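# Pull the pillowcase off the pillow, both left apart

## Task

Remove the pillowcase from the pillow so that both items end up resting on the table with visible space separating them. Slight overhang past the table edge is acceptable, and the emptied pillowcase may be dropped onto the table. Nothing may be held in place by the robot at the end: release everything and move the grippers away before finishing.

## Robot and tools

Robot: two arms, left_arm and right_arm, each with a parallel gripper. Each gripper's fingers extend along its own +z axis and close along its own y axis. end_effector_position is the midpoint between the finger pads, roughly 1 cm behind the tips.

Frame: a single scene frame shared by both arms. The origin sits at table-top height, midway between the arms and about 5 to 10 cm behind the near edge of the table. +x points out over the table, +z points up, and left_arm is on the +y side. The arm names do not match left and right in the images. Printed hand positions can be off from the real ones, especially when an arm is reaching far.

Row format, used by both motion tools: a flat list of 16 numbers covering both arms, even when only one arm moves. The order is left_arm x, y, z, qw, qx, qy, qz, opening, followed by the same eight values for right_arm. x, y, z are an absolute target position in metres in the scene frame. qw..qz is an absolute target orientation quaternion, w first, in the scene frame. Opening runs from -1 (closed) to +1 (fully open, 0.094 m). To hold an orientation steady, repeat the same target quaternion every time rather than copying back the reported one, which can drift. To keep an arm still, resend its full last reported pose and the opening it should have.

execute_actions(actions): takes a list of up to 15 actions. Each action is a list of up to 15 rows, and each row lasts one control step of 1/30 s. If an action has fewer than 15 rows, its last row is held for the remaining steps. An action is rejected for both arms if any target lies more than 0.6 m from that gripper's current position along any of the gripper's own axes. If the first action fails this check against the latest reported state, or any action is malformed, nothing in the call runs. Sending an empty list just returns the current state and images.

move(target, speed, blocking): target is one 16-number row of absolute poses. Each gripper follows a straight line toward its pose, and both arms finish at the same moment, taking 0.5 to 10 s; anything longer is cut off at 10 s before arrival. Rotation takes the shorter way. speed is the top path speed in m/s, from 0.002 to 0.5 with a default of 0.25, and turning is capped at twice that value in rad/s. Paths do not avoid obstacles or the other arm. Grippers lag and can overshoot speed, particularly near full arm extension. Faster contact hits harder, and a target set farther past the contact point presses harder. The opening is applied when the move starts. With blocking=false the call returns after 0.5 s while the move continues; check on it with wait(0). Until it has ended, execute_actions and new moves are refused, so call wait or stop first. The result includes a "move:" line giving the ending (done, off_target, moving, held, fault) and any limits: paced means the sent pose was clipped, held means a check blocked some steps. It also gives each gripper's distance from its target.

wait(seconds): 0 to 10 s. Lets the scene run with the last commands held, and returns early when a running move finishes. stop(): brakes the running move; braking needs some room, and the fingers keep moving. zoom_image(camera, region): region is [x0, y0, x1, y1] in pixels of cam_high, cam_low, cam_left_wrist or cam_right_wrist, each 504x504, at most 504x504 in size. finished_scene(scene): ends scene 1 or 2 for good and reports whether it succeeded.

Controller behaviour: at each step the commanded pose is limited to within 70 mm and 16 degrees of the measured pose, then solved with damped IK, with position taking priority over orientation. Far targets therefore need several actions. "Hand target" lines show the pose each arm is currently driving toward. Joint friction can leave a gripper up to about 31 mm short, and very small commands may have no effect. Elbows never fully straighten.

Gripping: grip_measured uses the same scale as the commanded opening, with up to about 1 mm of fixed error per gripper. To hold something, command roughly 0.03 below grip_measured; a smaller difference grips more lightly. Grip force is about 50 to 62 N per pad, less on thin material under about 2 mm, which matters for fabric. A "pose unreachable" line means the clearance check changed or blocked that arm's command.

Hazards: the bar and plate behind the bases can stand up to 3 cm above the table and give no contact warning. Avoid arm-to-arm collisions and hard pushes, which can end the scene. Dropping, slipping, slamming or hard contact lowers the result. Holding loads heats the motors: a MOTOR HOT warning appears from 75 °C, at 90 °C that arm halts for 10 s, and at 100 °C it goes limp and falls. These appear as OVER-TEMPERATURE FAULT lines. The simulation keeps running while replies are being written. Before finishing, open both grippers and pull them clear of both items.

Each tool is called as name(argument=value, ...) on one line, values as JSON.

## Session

execute_actions(actions=[])

Scene clock: 0.00 s.
left_arm: end_effector_position=(+0.2959, +0.4112, +0.3248) grip_measured=+1.000 end_effector_quat_wxyz=(+0.394, +0.024, +0.829, +0.396) | right_arm: end_effector_position=(+0.1221, -0.4933, +0.2995) grip_measured=+1.000 end_effector_quat_wxyz=(+0.179, +0.016, +0.957, -0.227)
Joint positions: left_arm=[-0.132  0.973  1.099 -0.66  -0.864  0.405  0.094] | right_arm=[-1.281  1.174  1.49  -1.341 -0.186 -1.135  0.094]
Joint velocities: left_arm=[ 0.007 -0.012  0.007  0.066 -0.022 -0.022  0.   ] | right_arm=[-0.007 -0.012  0.007  0.007  0.037  0.007  0.   ]
Motor temperatures (°C, as the motors report them): left_arm=[22 28 25 22 21 21] | right_arm=[21 26 25 23 23 24]
Hand target (left_arm): +0.296, +0.411, +0.325; +0.394, +0.024, +0.829, +0.396
Hand target (right_arm): +0.122, -0.493, +0.300; +0.179, +0.016, +0.957, -0.227

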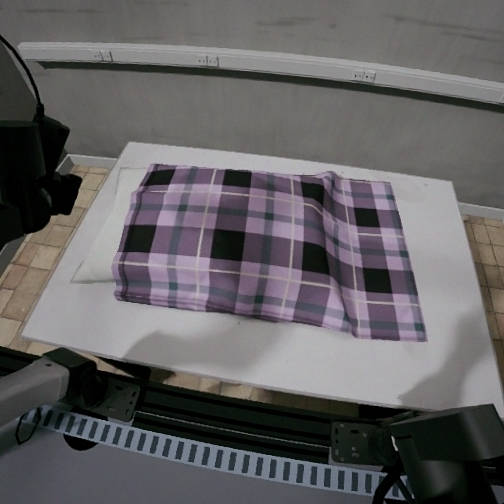

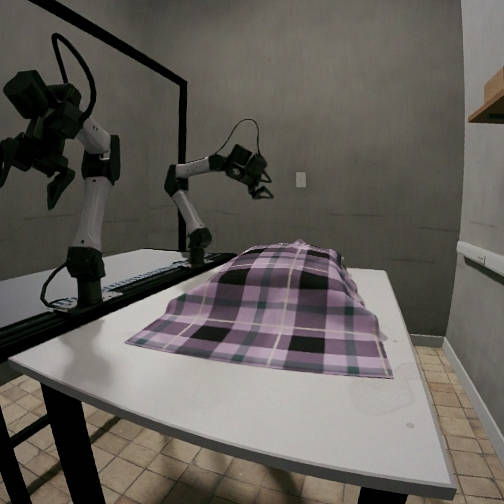

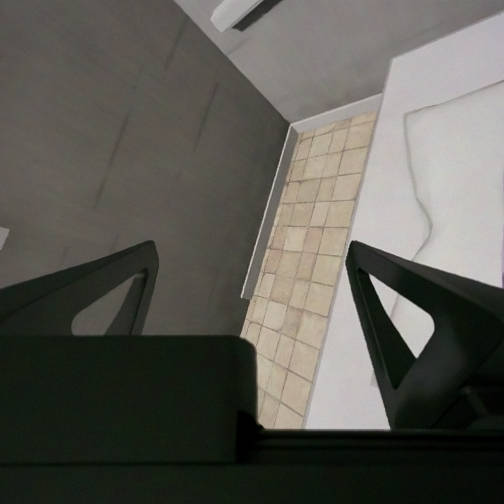

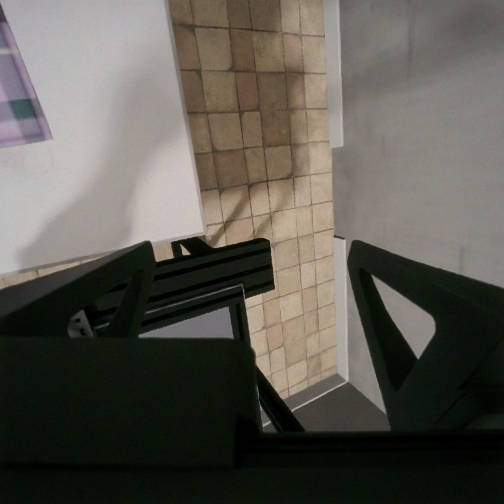

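move(target=[0.35,0.44,0.22,0.05,-0.05,0.99,-0.1,0.2,0.3,-0.42,0.18,0,0,0.98,0.2,0.1], speed=0.25)

move(target=[0.37,0.5,0.07,0.108,-0.188,0.846,-0.488,0.2,0.33,-0.42,0.06,0,0,0.94,0.342,0.1], speed=0.2)

Scene clock: 6.93 s.
left_arm: end_effector_position=(+0.3462, +0.4416, +0.2144) grip_measured=+0.203 end_effector_quat_wxyz=(+0.087, -0.066, +0.991, -0.081) | right_arm: end_effector_position=(+0.2952, -0.4214, +0.1764) grip_measured=+0.102 end_effector_quat_wxyz=(+0.062, +0.012, +0.985, +0.158)
Joint positions: left_arm=[ 0.466  1.82   1.949 -1.547  0.189  0.283  0.056] | right_arm=[-0.73   1.884  1.774 -1.57  -0.356 -0.673  0.052]
Joint velocities: left_arm=[-0.007  0.002 -0.017 -0.081  0.007 -0.022  0.   ] | right_arm=[-0.007 -0.012  0.007  0.007 -0.051  0.022 -0.001]
Motor temperatures (°C, as the motors report them): left_arm=[22 28 26 24 21 21] | right_arm=[21 26 26 24 23 24]
Hand target (left_arm): +0.348, +0.441, +0.219; +0.092, -0.063, +0.990, -0.086
Hand target (right_arm): +0.300, -0.421, +0.180; +0.068, +0.013, +0.985, +0.159
Off the commanded pose (left_arm): 0.007 m, 5 deg.
Off the commanded pose (right_arm): 0.006 m, 9 deg.
joint sent to its limit (left arm) — the command would take joint 4 (wrist pitch) past its lower limit, so that joint was sent only as far as its limit.
joint sent to its limit (right arm) — the command would take joint 4 (wrist pitch) past its lower limit, so that joint was sent only as far as its limit.
move: off_target (left_arm, right_arm)

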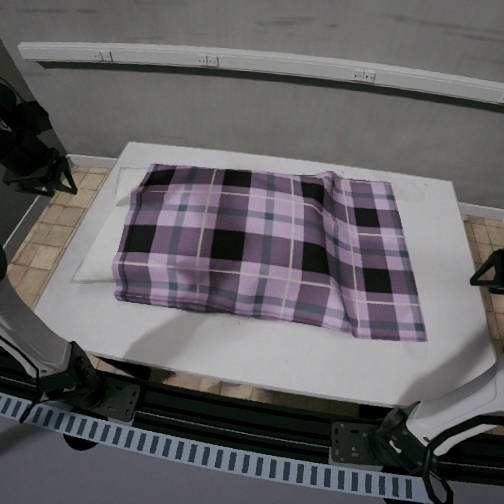

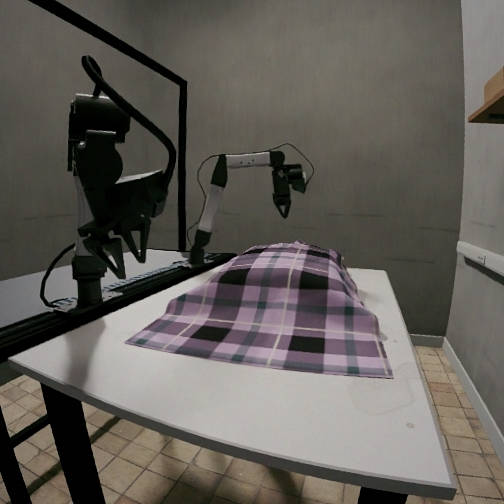

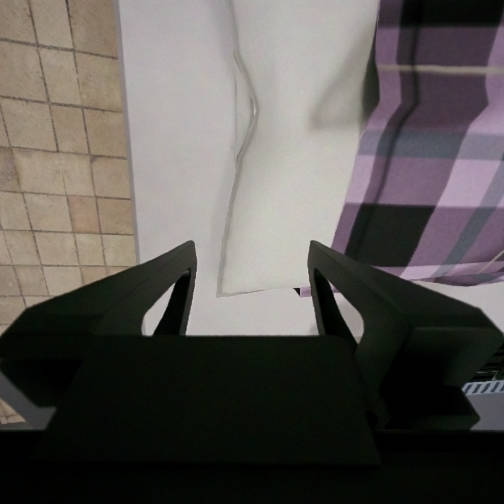

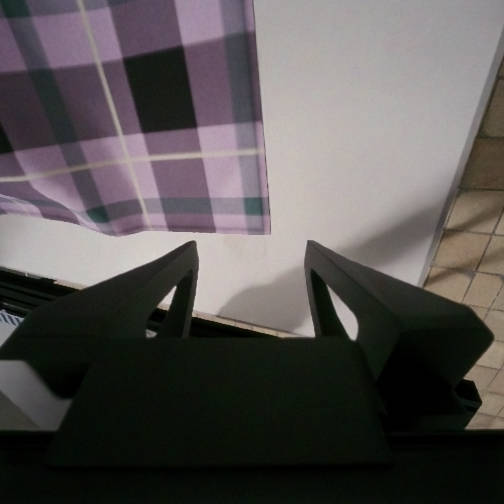

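Scene clock: 9.70 s.
left_arm: end_effector_position=(+0.3650, +0.4961, +0.0652) grip_measured=+0.202 end_effector_quat_wxyz=(+0.110, -0.199, +0.849, -0.478) | right_arm: end_effector_position=(+0.3285, -0.4155, +0.0567) grip_measured=+0.102 end_effector_quat_wxyz=(+0.001, +0.003, +0.942, +0.335)
Joint positions: left_arm=[ 0.847  2.388  1.906 -1.544  0.926  0.6    0.056] | right_arm=[-0.73   2.348  1.863 -1.568 -0.543 -0.813  0.052]
Joint velocities: left_arm=[ 0.012 -0.007 -0.007 -0.037  0.022  0.037 -0.001] | right_arm=[-0.012 -0.002  0.022 -0.11  -0.051 -0.022 -0.   ]
Motor temperatures (°C, as the motors report them): left_arm=[22 29 26 24 21 21] | right_arm=[21 27 27 23 23 24]
Hand target (left_arm): +0.367, +0.498, +0.070; +0.117, -0.197, +0.847, -0.480
Hand target (right_arm): +0.331, -0.421, +0.060; +0.011, +0.004, +0.942, +0.335
Off the commanded pose (left_arm): 0.008 m, 2 deg.
Off the commanded pose (right_arm): 0.006 m, 1 deg.
joint sent to its limit (left arm) — the command would take joint 4 (wrist pitch) past its lower limit, so that joint was sent only as far as its limit.
joint sent to its limit (right arm) — the command would take joint 4 (wrist pitch) past its lower limit, so that joint was sent only as far as its limit.
move: done

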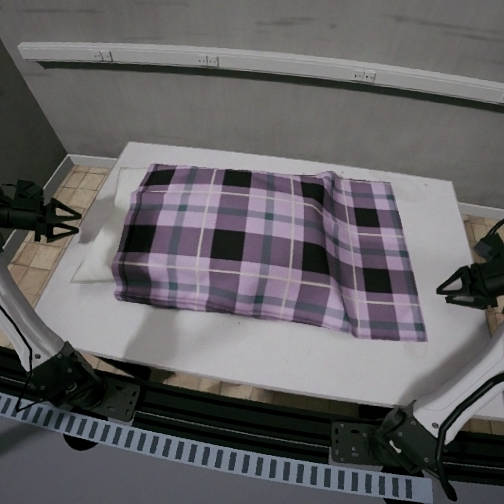

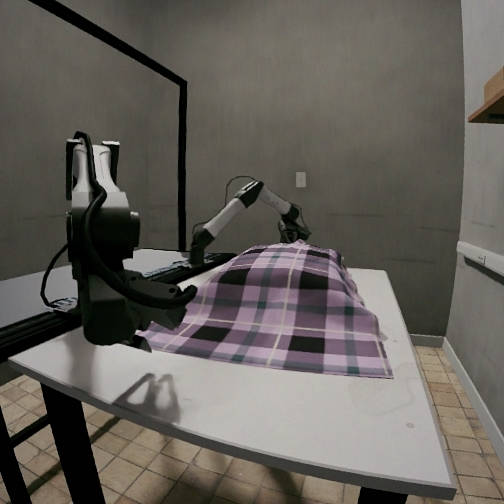

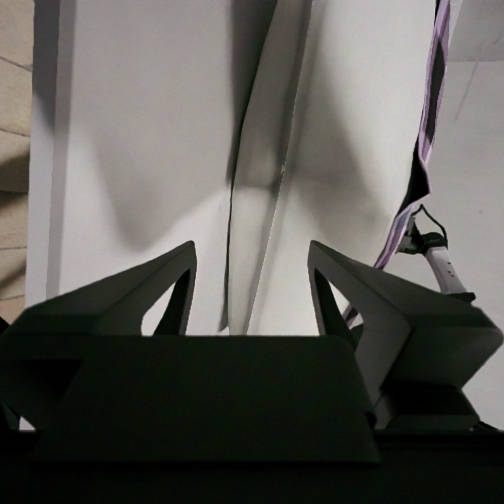

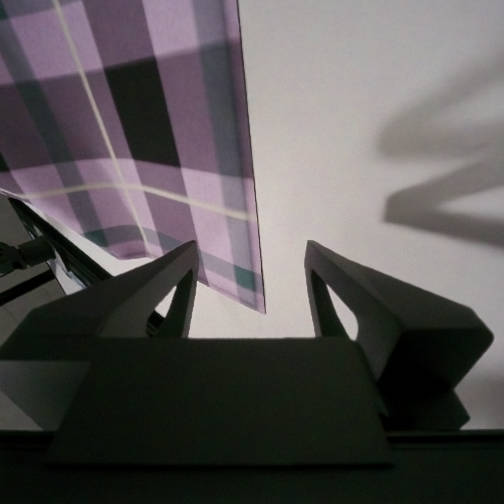

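move(target=[0.39,0.455,0.045,0.108,-0.188,0.846,-0.488,0.2,0.33,-0.375,0.028,0,0,0.94,0.342,0.1], speed=0.06)

Scene clock: 11.33 s.
left_arm: end_effector_position=(+0.3894, +0.4589, +0.0387) grip_measured=+0.202 end_effector_quat_wxyz=(+0.104, -0.188, +0.848, -0.485) | right_arm: end_effector_position=(+0.3269, -0.3788, +0.0322) grip_measured=+0.102 end_effector_quat_wxyz=(-0.008, +0.004, +0.938, +0.346)
Joint positions: left_arm=[ 0.744  2.388  1.796 -1.347  0.967  0.485  0.056] | right_arm=[-0.66   2.304  1.677 -1.421 -0.58  -0.748  0.052]
Joint velocities: left_arm=[-0.007  0.012 -0.017  0.051  0.051  0.007  0.001] | right_arm=[ 0.002  0.007 -0.012 -0.022 -0.081 -0.007  0.001]
Motor temperatures (°C, as the motors report them): left_arm=[22 30 26 24 22 21] | right_arm=[21 28 27 23 23 24]
Hand target (left_arm): +0.389, +0.455, +0.045; +0.107, -0.188, +0.846, -0.487
Hand target (right_arm): +0.330, -0.375, +0.028; -0.001, -0.000, +0.939, +0.343
Off the commanded pose (left_arm): 0.007 m, 1 deg.
Off the commanded pose (right_arm): 0.006 m, 1 deg.
move: done

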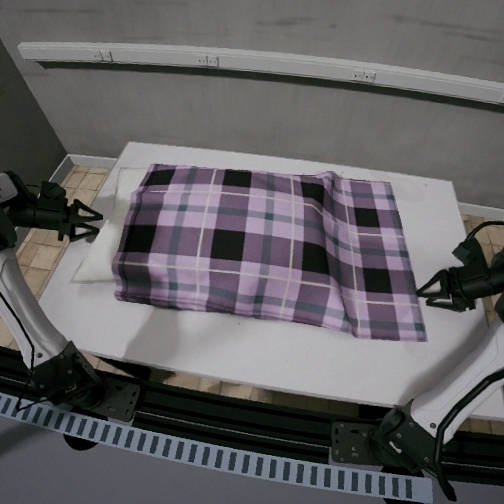

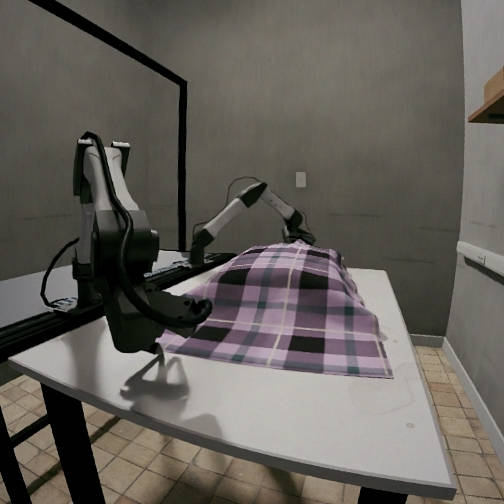

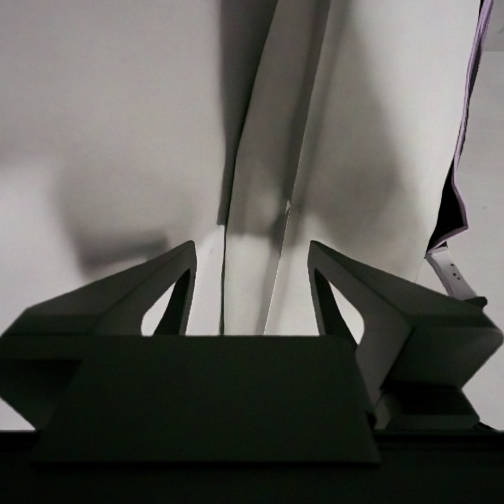

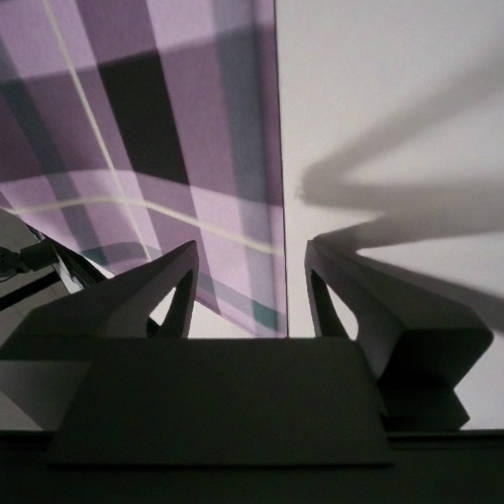

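move(target=[0.402,0.428,0.044,0.108,-0.188,0.846,-0.488,0.2,0.33,-0.348,0.025,0,0,0.94,0.342,0.1], speed=0.04)

Scene clock: 12.67 s.
left_arm: end_effector_position=(+0.4019, +0.4330, +0.0378) grip_measured=+0.202 end_effector_quat_wxyz=(+0.104, -0.189, +0.848, -0.484) | right_arm: end_effector_position=(+0.3287, -0.3530, +0.0318) grip_measured=+0.102 end_effector_quat_wxyz=(-0.003, +0.004, +0.939, +0.344)
Joint positions: left_arm=[ 0.677  2.336  1.706 -1.212  0.988  0.369  0.056] | right_arm=[-0.603  2.238  1.572 -1.337 -0.609 -0.685  0.052]
Joint velocities: left_arm=[ 0.007  0.007 -0.002  0.11  -0.022 -0.007 -0.001] | right_arm=[-0.007  0.007 -0.007 -0.007  0.022  0.007 -0.   ]
Motor temperatures (°C, as the motors report them): left_arm=[22 30 26 24 22 21] | right_arm=[21 29 27 23 23 24]
Hand target (left_arm): +0.402, +0.428, +0.044; +0.107, -0.188, +0.846, -0.488
Hand target (right_arm): +0.330, -0.348, +0.025; -0.000, -0.000, +0.940, +0.342
Off the commanded pose (left_arm): 0.008 m, 1 deg.
Off the commanded pose (right_arm): 0.009 m, 1 deg.
move: done

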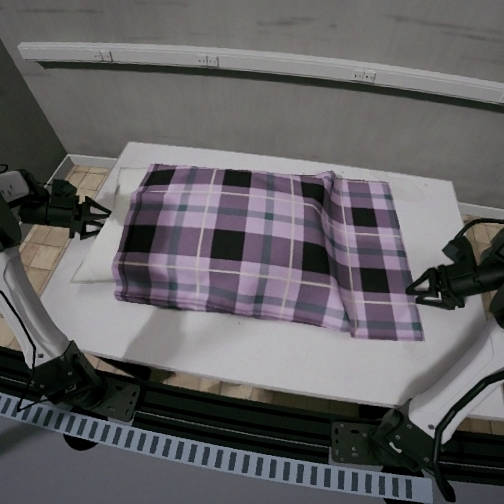

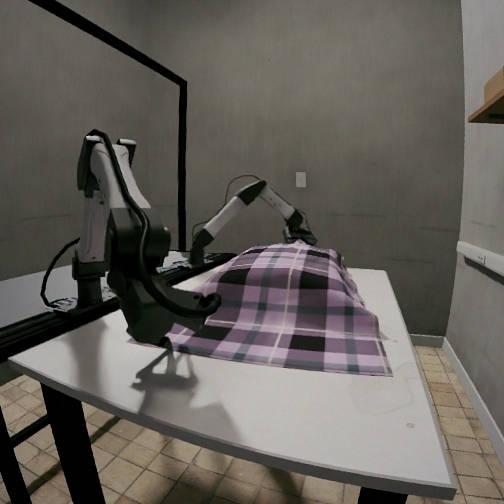

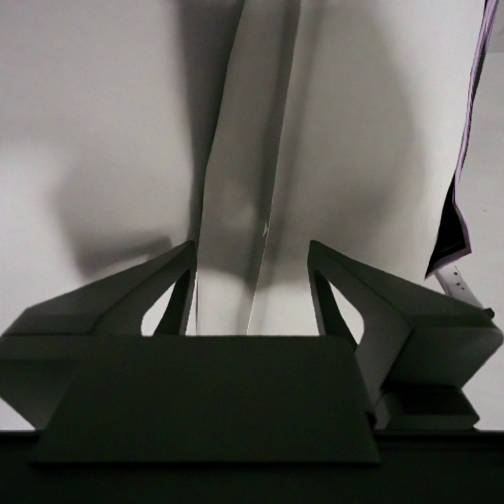

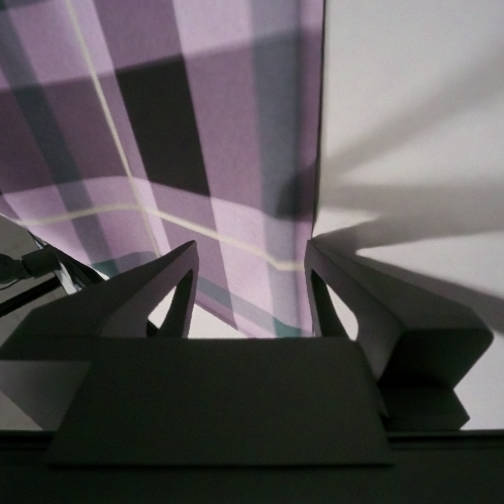

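move(target=[0.412,0.405,0.046,0.108,-0.188,0.846,-0.488,0.2,0.33,-0.33,0.024,0,0,0.94,0.342,0.1], speed=0.04)

Scene clock: 13.93 s.
left_arm: end_effector_position=(+0.4124, +0.4121, +0.0398) grip_measured=+0.202 end_effector_quat_wxyz=(+0.106, -0.190, +0.849, -0.482) | right_arm: end_effector_position=(+0.3301, -0.3361, +0.0316) grip_measured=+0.102 end_effector_quat_wxyz=(+0.000, +0.004, +0.939, +0.344)
Joint positions: left_arm=[ 0.621  2.29   1.638 -1.096  0.999  0.259  0.056] | right_arm=[-0.564  2.199  1.511 -1.283 -0.628 -0.638  0.052]
Joint velocities: left_arm=[ 0.012 -0.002  0.007 -0.007 -0.022 -0.066  0.001] | right_arm=[-0.007 -0.012 -0.012  0.022  0.037 -0.037  0.   ]
Motor temperatures (°C, as the motors report them): left_arm=[22 31 26 23 22 21] | right_arm=[21 29 27 23 23 24]
Hand target (left_arm): +0.412, +0.405, +0.046; +0.107, -0.188, +0.846, -0.488
Hand target (right_arm): +0.330, -0.330, +0.024; -0.000, -0.000, +0.940, +0.343
Off the commanded pose (left_arm): 0.009 m, 1 deg.
Off the commanded pose (right_arm): 0.010 m, 1 deg.
move: done

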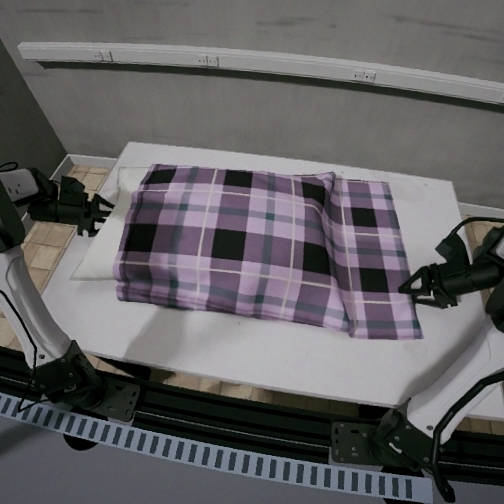

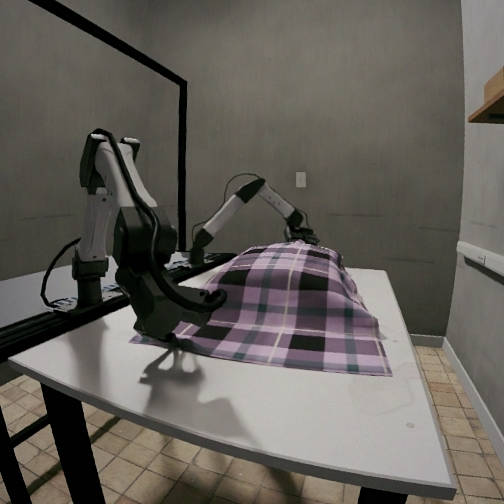

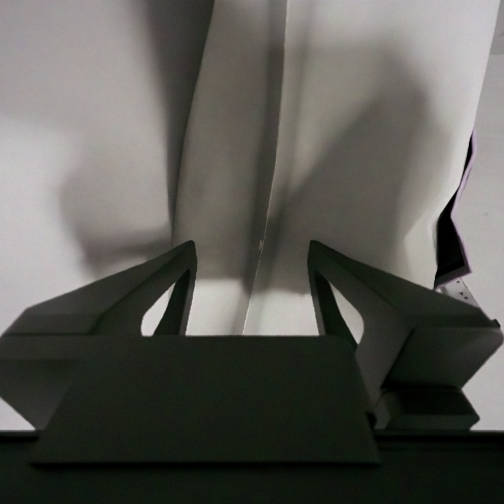

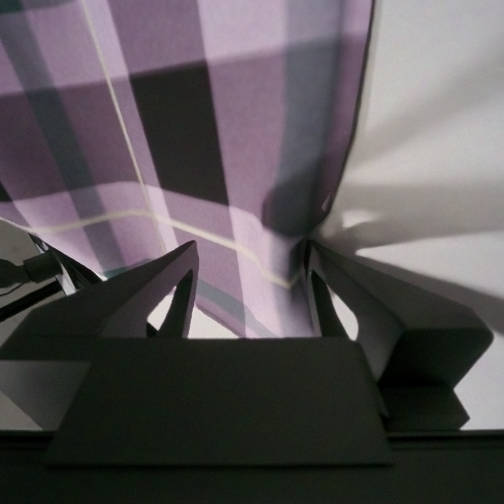

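move(target=[0.415,0.4,0.046,0.108,-0.188,0.846,-0.488,-1,0.33,-0.33,0.018,0,0,0.94,0.342,-1], speed=0.03)

Scene clock: 14.97 s.
left_arm: end_effector_position=(+0.4167, +0.4072, +0.0399) grip_measured=-0.977 end_effector_quat_wxyz=(+0.108, -0.190, +0.848, -0.483) | right_arm: end_effector_position=(+0.3320, -0.3333, +0.0246) grip_measured=-0.971 end_effector_quat_wxyz=(+0.006, -0.003, +0.941, +0.339)
Joint positions: left_arm=[ 0.606  2.284  1.628 -1.064  1.004  0.228  0.001] | right_arm=[-0.553  2.199  1.488 -1.239 -0.628 -0.635  0.001]
Joint velocities: left_arm=[-0.002 -0.007  0.007  0.037  0.007 -0.037 -0.   ] | right_arm=[-0.002 -0.012 -0.022 -0.051  0.022  0.066  0.   ]
Motor temperatures (°C, as the motors report them): left_arm=[22 32 26 23 22 21] | right_arm=[21 30 27 23 23 24]
Hand target (left_arm): +0.415, +0.400, +0.046; +0.108, -0.188, +0.846, -0.488
Hand target (right_arm): +0.330, -0.330, +0.018; -0.000, +0.000, +0.940, +0.342
Off the commanded pose (left_arm): 0.010 m, 1 deg.
Off the commanded pose (right_arm): 0.008 m, 1 deg.
move: done

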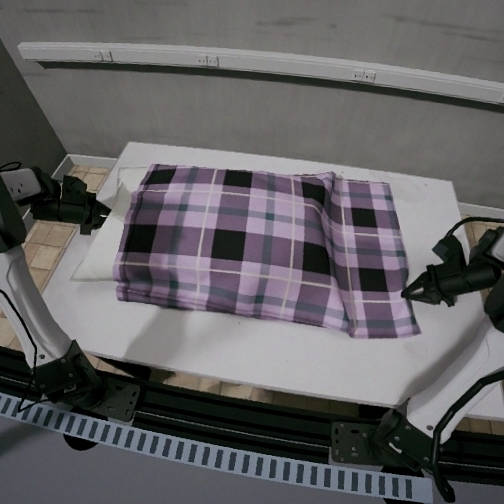

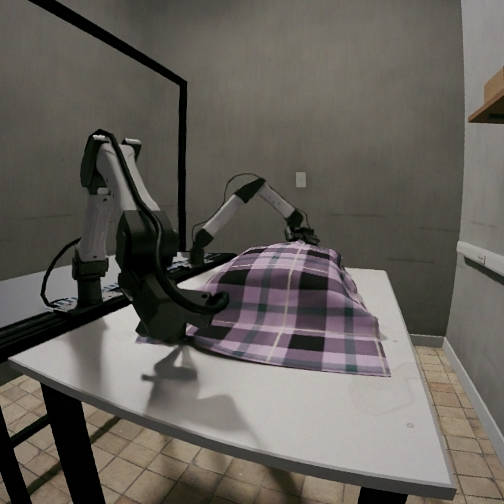

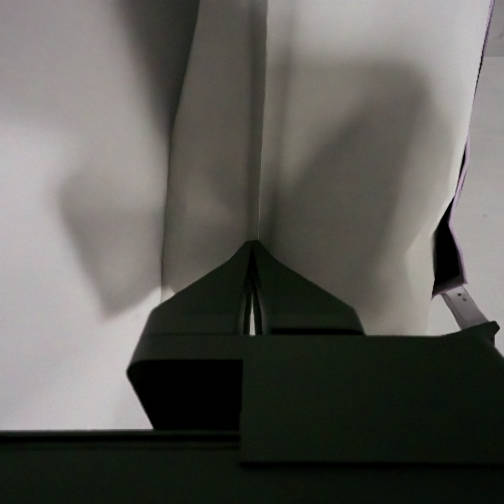

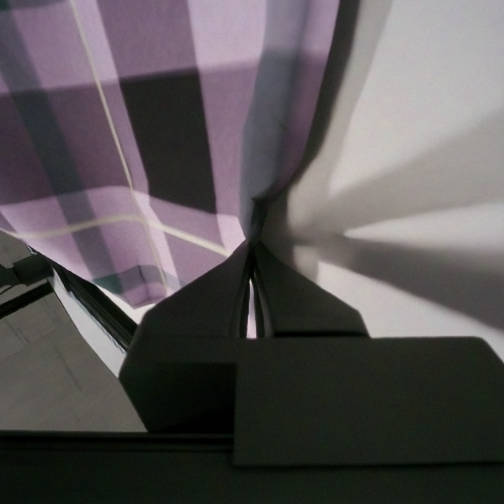

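move(target=[0.416,0.405,0.042,0.108,-0.188,0.846,-0.488,0.1,0.332,-0.333,0.026,0,0,0.94,0.342,-1], speed=0.03)

move(target=[0.428,0.372,0.05,0.108,-0.188,0.846,-0.488,0.1,0.332,-0.333,0.026,0,0,0.94,0.342,-1], speed=0.04)

Scene clock: 15.87 s.
left_arm: end_effector_position=(+0.4168, +0.4073, +0.0400) grip_measured=+0.097 end_effector_quat_wxyz=(+0.109, -0.190, +0.848, -0.483) | right_arm: end_effector_position=(+0.3311, -0.3328, +0.0250) grip_measured=-0.971 end_effector_quat_wxyz=(+0.004, -0.002, +0.940, +0.340)
Joint positions: left_arm=[ 0.606  2.283  1.628 -1.063  1.004  0.228  0.052] | right_arm=[-0.553  2.199  1.488 -1.244 -0.628 -0.635  0.001]
Joint velocities: left_arm=[ 0.002  0.012  0.002  0.066  0.007 -0.007  0.   ] | right_arm=[-0.007 -0.032 -0.012  0.066 -0.066 -0.022 -0.   ]
Motor temperatures (°C, as the motors report them): left_arm=[22 32 26 23 22 21] | right_arm=[21 30 27 23 23 24]
Hand target (left_arm): +0.416, +0.405, +0.042; +0.108, -0.188, +0.846, -0.488
Hand target (right_arm): +0.332, -0.333, +0.026; +0.000, +0.000, +0.940, +0.342
Off the commanded pose (left_arm): 0.003 m, 1 deg.
Off the commanded pose (right_arm): 0.001 m, 1 deg.
move: done

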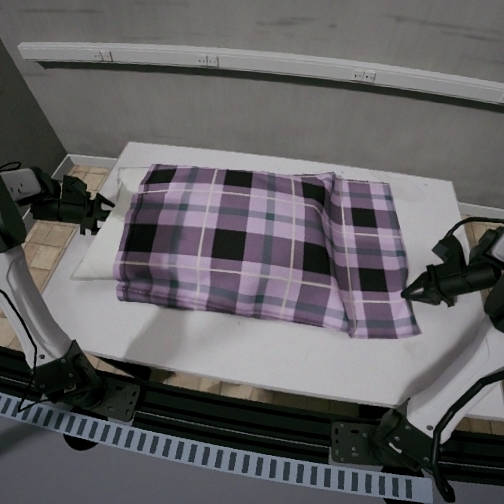

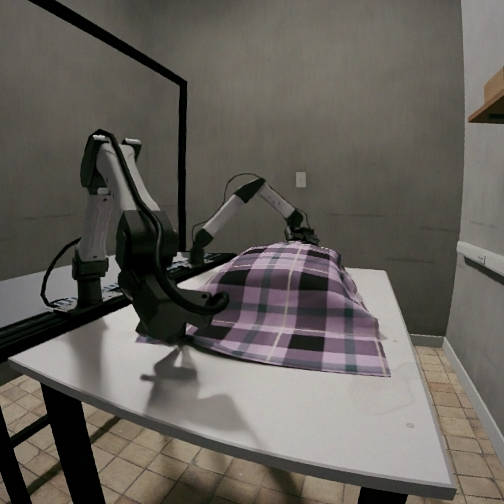

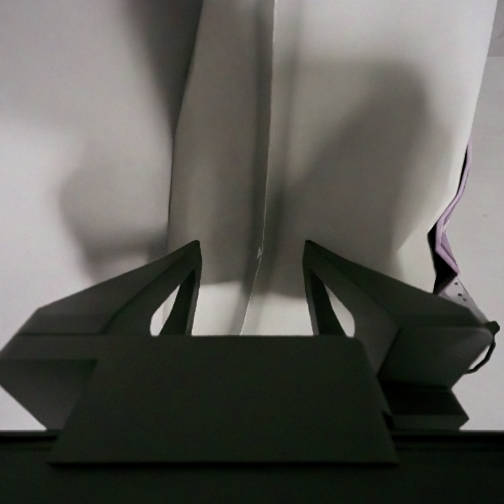

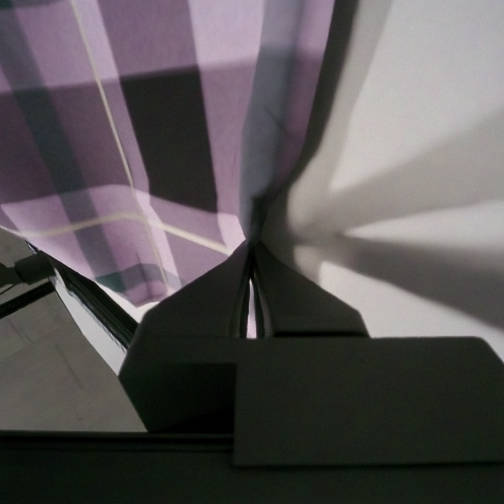

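Scene clock: 17.17 s.
left_arm: end_effector_position=(+0.4295, +0.3813, +0.0436) grip_measured=+0.097 end_effector_quat_wxyz=(+0.109, -0.192, +0.849, -0.480) | right_arm: end_effector_position=(+0.3309, -0.3327, +0.0251) grip_measured=-0.971 end_effector_quat_wxyz=(+0.003, -0.002, +0.940, +0.340)
Joint positions: left_arm=[ 0.534  2.235  1.564 -0.929  1.005  0.088  0.052] | right_arm=[-0.553  2.199  1.488 -1.245 -0.628 -0.635  0.001]
Joint velocities: left_arm=[ 0.002 -0.002 -0.007 -0.051 -0.037 -0.022  0.   ] | right_arm=[-0.012 -0.002  0.002 -0.022  0.007  0.051 -0.   ]
Motor temperatures (°C, as the motors report them): left_arm=[22 33 26 23 22 21] | right_arm=[21 30 27 23 23 24]
Hand target (left_arm): +0.428, +0.372, +0.050; +0.107, -0.188, +0.846, -0.487
Hand target (right_arm): +0.332, -0.333, +0.026; +0.000, +0.000, +0.940, +0.342
Off the commanded pose (left_arm): 0.011 m, 1 deg.
Off the commanded pose (right_arm): 0.001 m, 0 deg.
move: off_target (left_arm)

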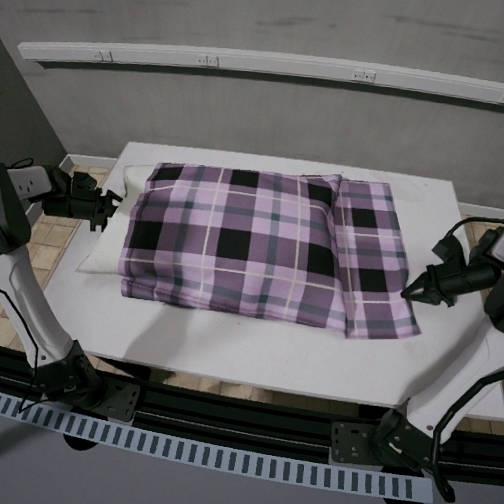

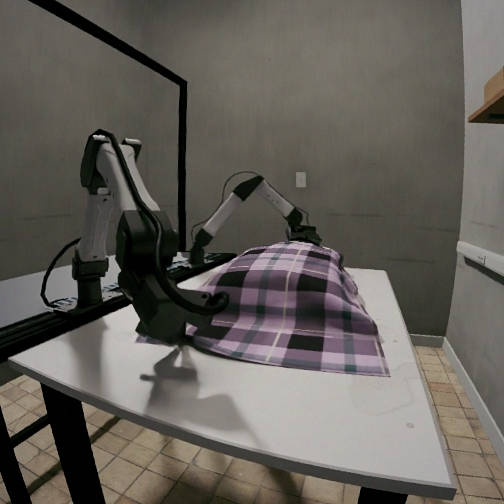

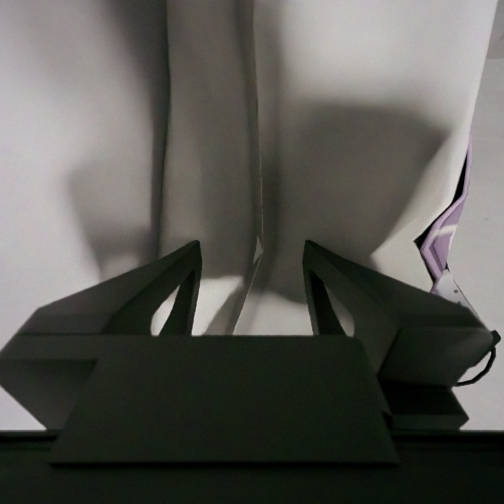

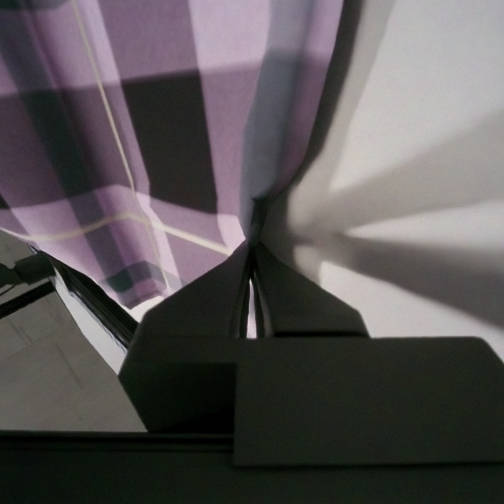

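move(target=[0.43,0.378,0.046,0.108,-0.188,0.846,-0.488,-1,0.332,-0.333,0.026,0,0,0.94,0.342,-1], speed=0.03)

Scene clock: 17.97 s.
left_arm: end_effector_position=(+0.4297, +0.3811, +0.0438) grip_measured=-0.977 end_effector_quat_wxyz=(+0.109, -0.192, +0.848, -0.481) | right_arm: end_effector_position=(+0.3309, -0.3327, +0.0251) grip_measured=-0.971 end_effector_quat_wxyz=(+0.003, -0.002, +0.940, +0.340)
Joint positions: left_arm=[ 0.534  2.235  1.564 -0.927  1.008  0.088  0.001] | right_arm=[-0.553  2.199  1.488 -1.245 -0.628 -0.635  0.001]
Joint velocities: left_arm=[ 0.002  0.012  0.022  0.007 -0.022 -0.007  0.001] | right_arm=[-0.022 -0.002  0.007  0.022 -0.022  0.007  0.001]
Motor temperatures (°C, as the motors report them): left_arm=[22 33 27 23 22 21] | right_arm=[21 31 27 23 23 24]
Hand target (left_arm): +0.430, +0.378, +0.046; +0.108, -0.188, +0.846, -0.488
Hand target (right_arm): +0.332, -0.333, +0.026; +0.000, +0.000, +0.940, +0.342
Off the commanded pose (left_arm): 0.004 m, 1 deg.
Off the commanded pose (right_arm): 0.001 m, 0 deg.
move: done

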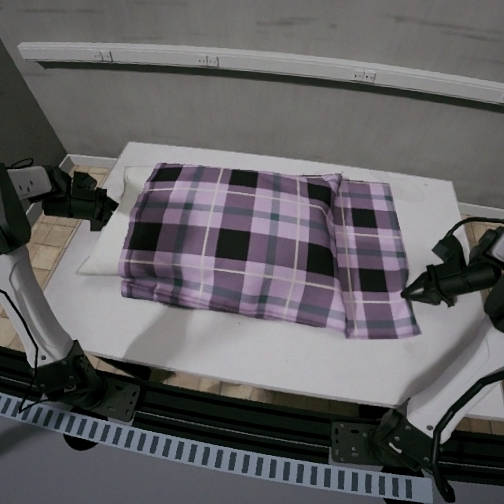

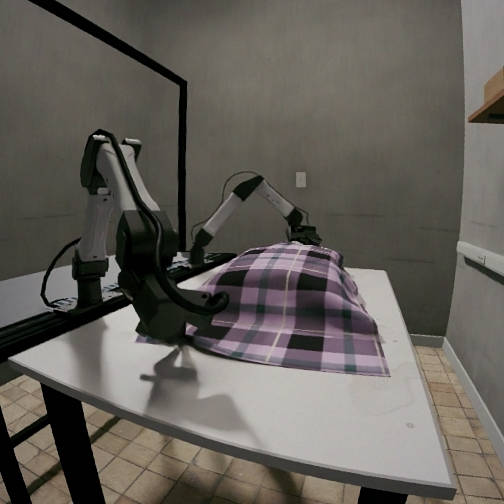

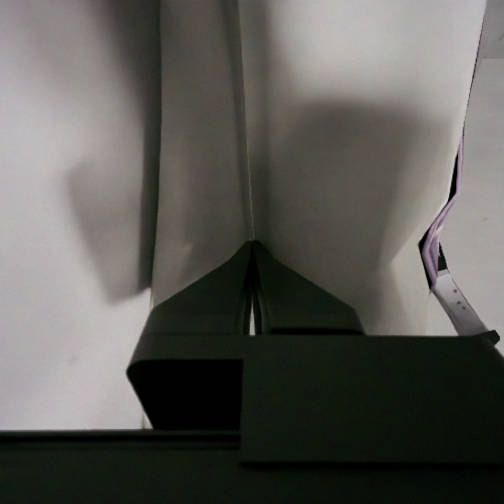

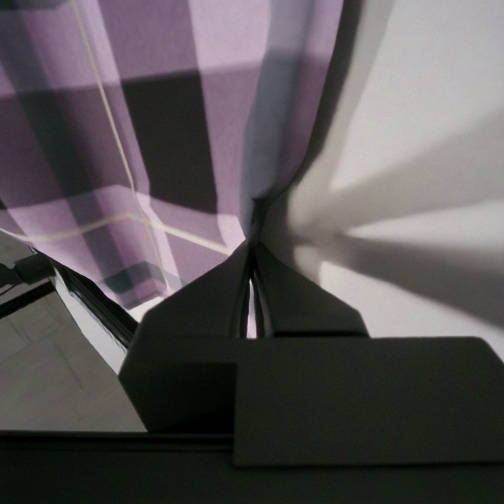

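move(target=[0.42,0.43,0.046,0.108,-0.188,0.846,-0.488,-1,0.33,-0.38,0.05,0,0,0.94,0.342,-1], speed=0.05)

Scene clock: 19.63 s.
left_arm: end_effector_position=(+0.4198, +0.4287, +0.0462) grip_measured=-0.977 end_effector_quat_wxyz=(+0.110, -0.190, +0.845, -0.487) | right_arm: end_effector_position=(+0.3307, -0.3732, +0.0496) grip_measured=-0.971 end_effector_quat_wxyz=(+0.002, -0.002, +0.939, +0.344)
Joint positions: left_arm=[ 0.647  2.347  1.76  -1.197  1.008  0.305  0.001] | right_arm=[-0.647  2.262  1.684 -1.446 -0.595 -0.744  0.001]
Joint velocities: left_arm=[-0.007 -0.002 -0.012 -0.066 -0.037 -0.095 -0.   ] | right_arm=[-0.002  0.007  0.007  0.022 -0.007  0.007 -0.   ]
Motor temperatures (°C, as the motors report them): left_arm=[22 34 27 23 22 21] | right_arm=[21 31 27 23 23 24]
Hand target (left_arm): +0.421, +0.430, +0.046; +0.109, -0.188, +0.845, -0.488
Hand target (right_arm): +0.330, -0.380, +0.050; +0.000, +0.000, +0.940, +0.341
Off the commanded pose (left_arm): 0.001 m, 0 deg.
Off the commanded pose (right_arm): 0.007 m, 0 deg.
move: done

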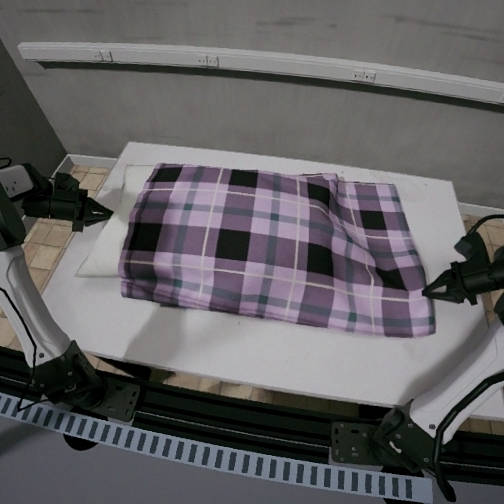

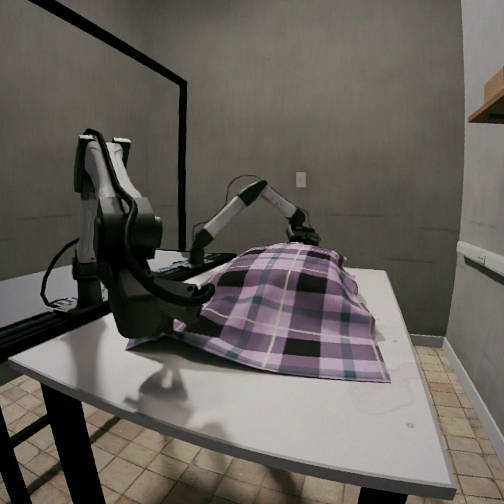

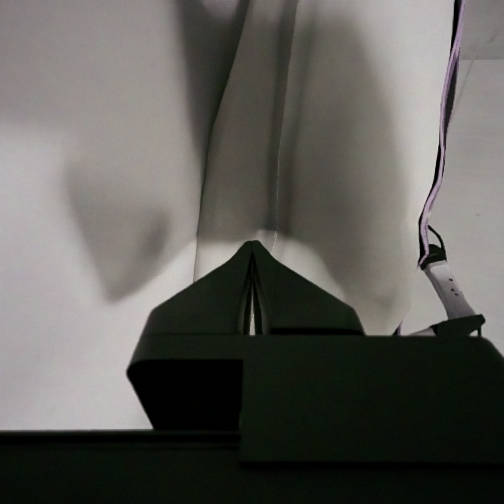

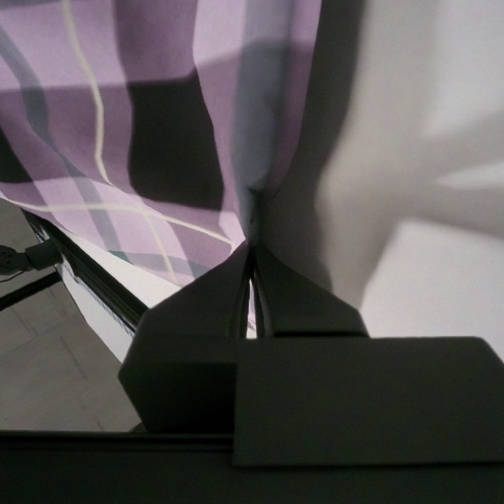

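move(target=[0.41,0.415,0.09,0.074,-0.204,0.917,-0.334,0.3,0.331,-0.373,0.05,0,0,0.94,0.342,-1], speed=0.1)

Scene clock: 22.90 s.
left_arm: end_effector_position=(+0.4153, +0.4208, +0.0848) grip_measured=+0.297 end_effector_quat_wxyz=(+0.081, -0.205, +0.916, -0.335) | right_arm: end_effector_position=(+0.3304, -0.3731, +0.0497) grip_measured=-0.971 end_effector_quat_wxyz=(+0.001, -0.001, +0.939, +0.345)
Joint positions: left_arm=[ 0.543  2.124  1.732 -1.167  0.681  0.073  0.061] | right_arm=[-0.647  2.262  1.684 -1.448 -0.594 -0.743  0.001]
Joint velocities: left_arm=[ 0.007  0.002 -0.017  0.051 -0.007 -0.022 -0.001] | right_arm=[-0.032  0.002 -0.007 -0.022 -0.066 -0.051 -0.002]
Motor temperatures (°C, as the motors report them): left_arm=[22 35 27 23 22 21] | right_arm=[21 32 27 23 23 24]
Hand target (left_arm): +0.411, +0.415, +0.089; +0.075, -0.205, +0.917, -0.333
Hand target (right_arm): +0.331, -0.373, +0.050; -0.000, +0.000, +0.940, +0.342
Off the commanded pose (left_arm): 0.009 m, 1 deg.
Off the commanded pose (right_arm): 0.001 m, 0 deg.
move: done

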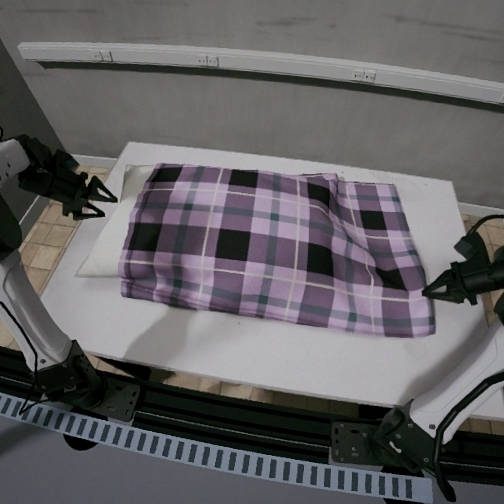

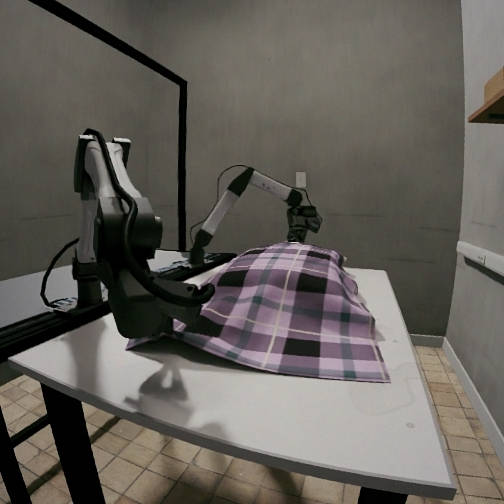

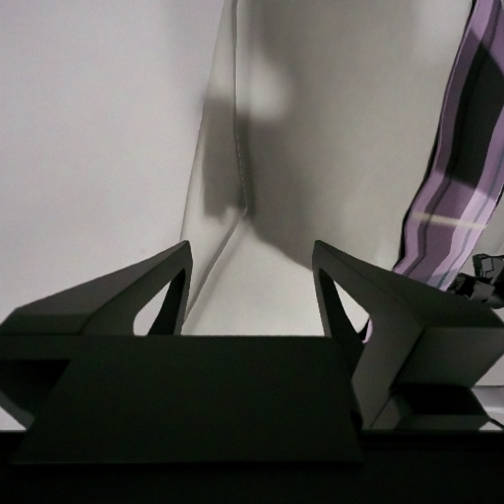

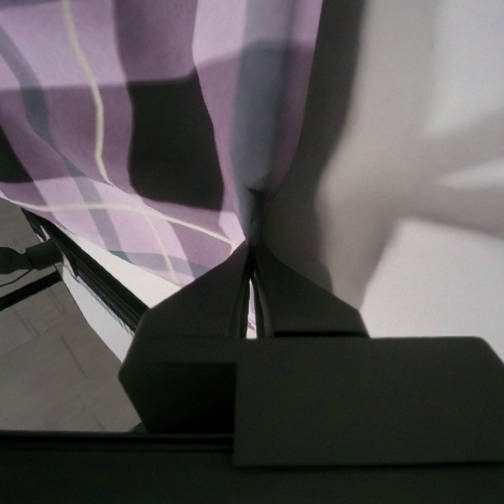

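move(target=[0.43,0.388,0.038,0.074,-0.204,0.917,-0.334,0.3,0.331,-0.373,0.05,0,0,0.94,0.342,-1], speed=0.04)

Scene clock: 24.87 s.
left_arm: end_effector_position=(+0.4320, +0.3960, +0.0486) grip_measured=+0.297 end_effector_quat_wxyz=(+0.089, -0.204, +0.917, -0.331) | right_arm: end_effector_position=(+0.3304, -0.3731, +0.0497) grip_measured=-0.971 end_effector_quat_wxyz=(+0.001, -0.001, +0.939, +0.345)
Joint positions: left_arm=[ 0.472  2.146  1.617 -0.955  0.673 -0.022  0.061] | right_arm=[-0.647  2.262  1.684 -1.448 -0.594 -0.743  0.001]
Joint velocities: left_arm=[ 0.002  0.007  0.002 -0.007  0.051 -0.022  0.   ] | right_arm=[ 0.002  0.007  0.012 -0.007 -0.037  0.007  0.   ]
Motor temperatures (°C, as the motors report them): left_arm=[22 36 27 23 22 21] | right_arm=[21 33 28 23 23 24]
Hand target (left_arm): +0.428, +0.388, +0.038; +0.073, -0.204, +0.918, -0.333
Hand target (right_arm): +0.331, -0.373, +0.050; -0.000, -0.000, +0.940, +0.342
Off the commanded pose (left_arm): 0.013 m, 2 deg.
Off the commanded pose (right_arm): 0.001 m, 0 deg.
move: off_target (left_arm)

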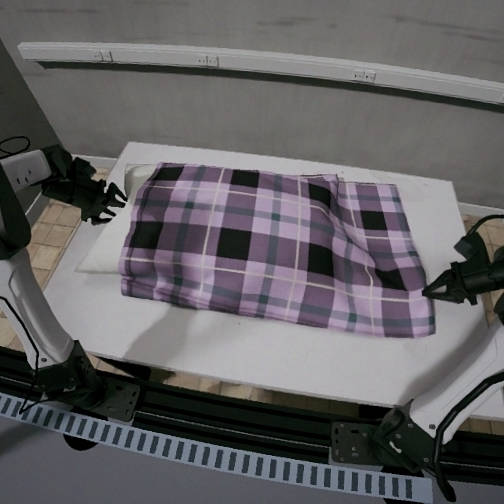

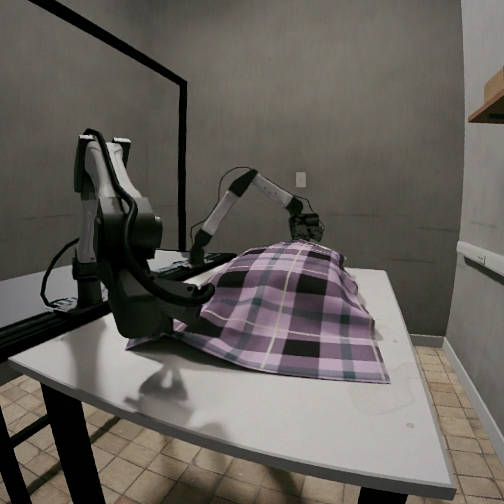

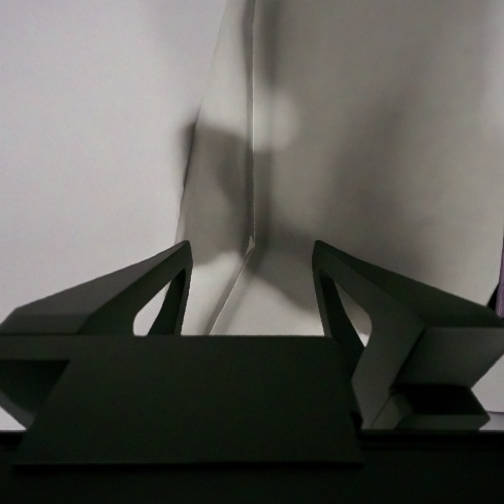

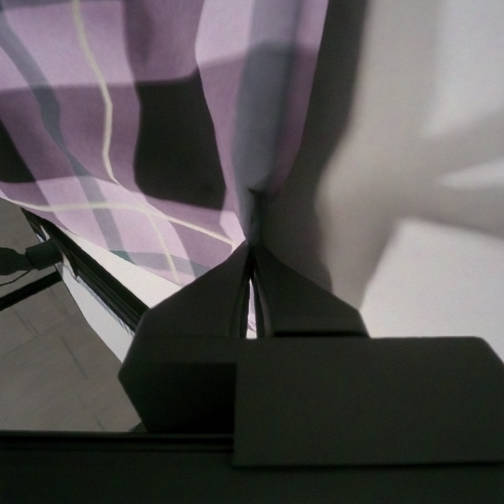

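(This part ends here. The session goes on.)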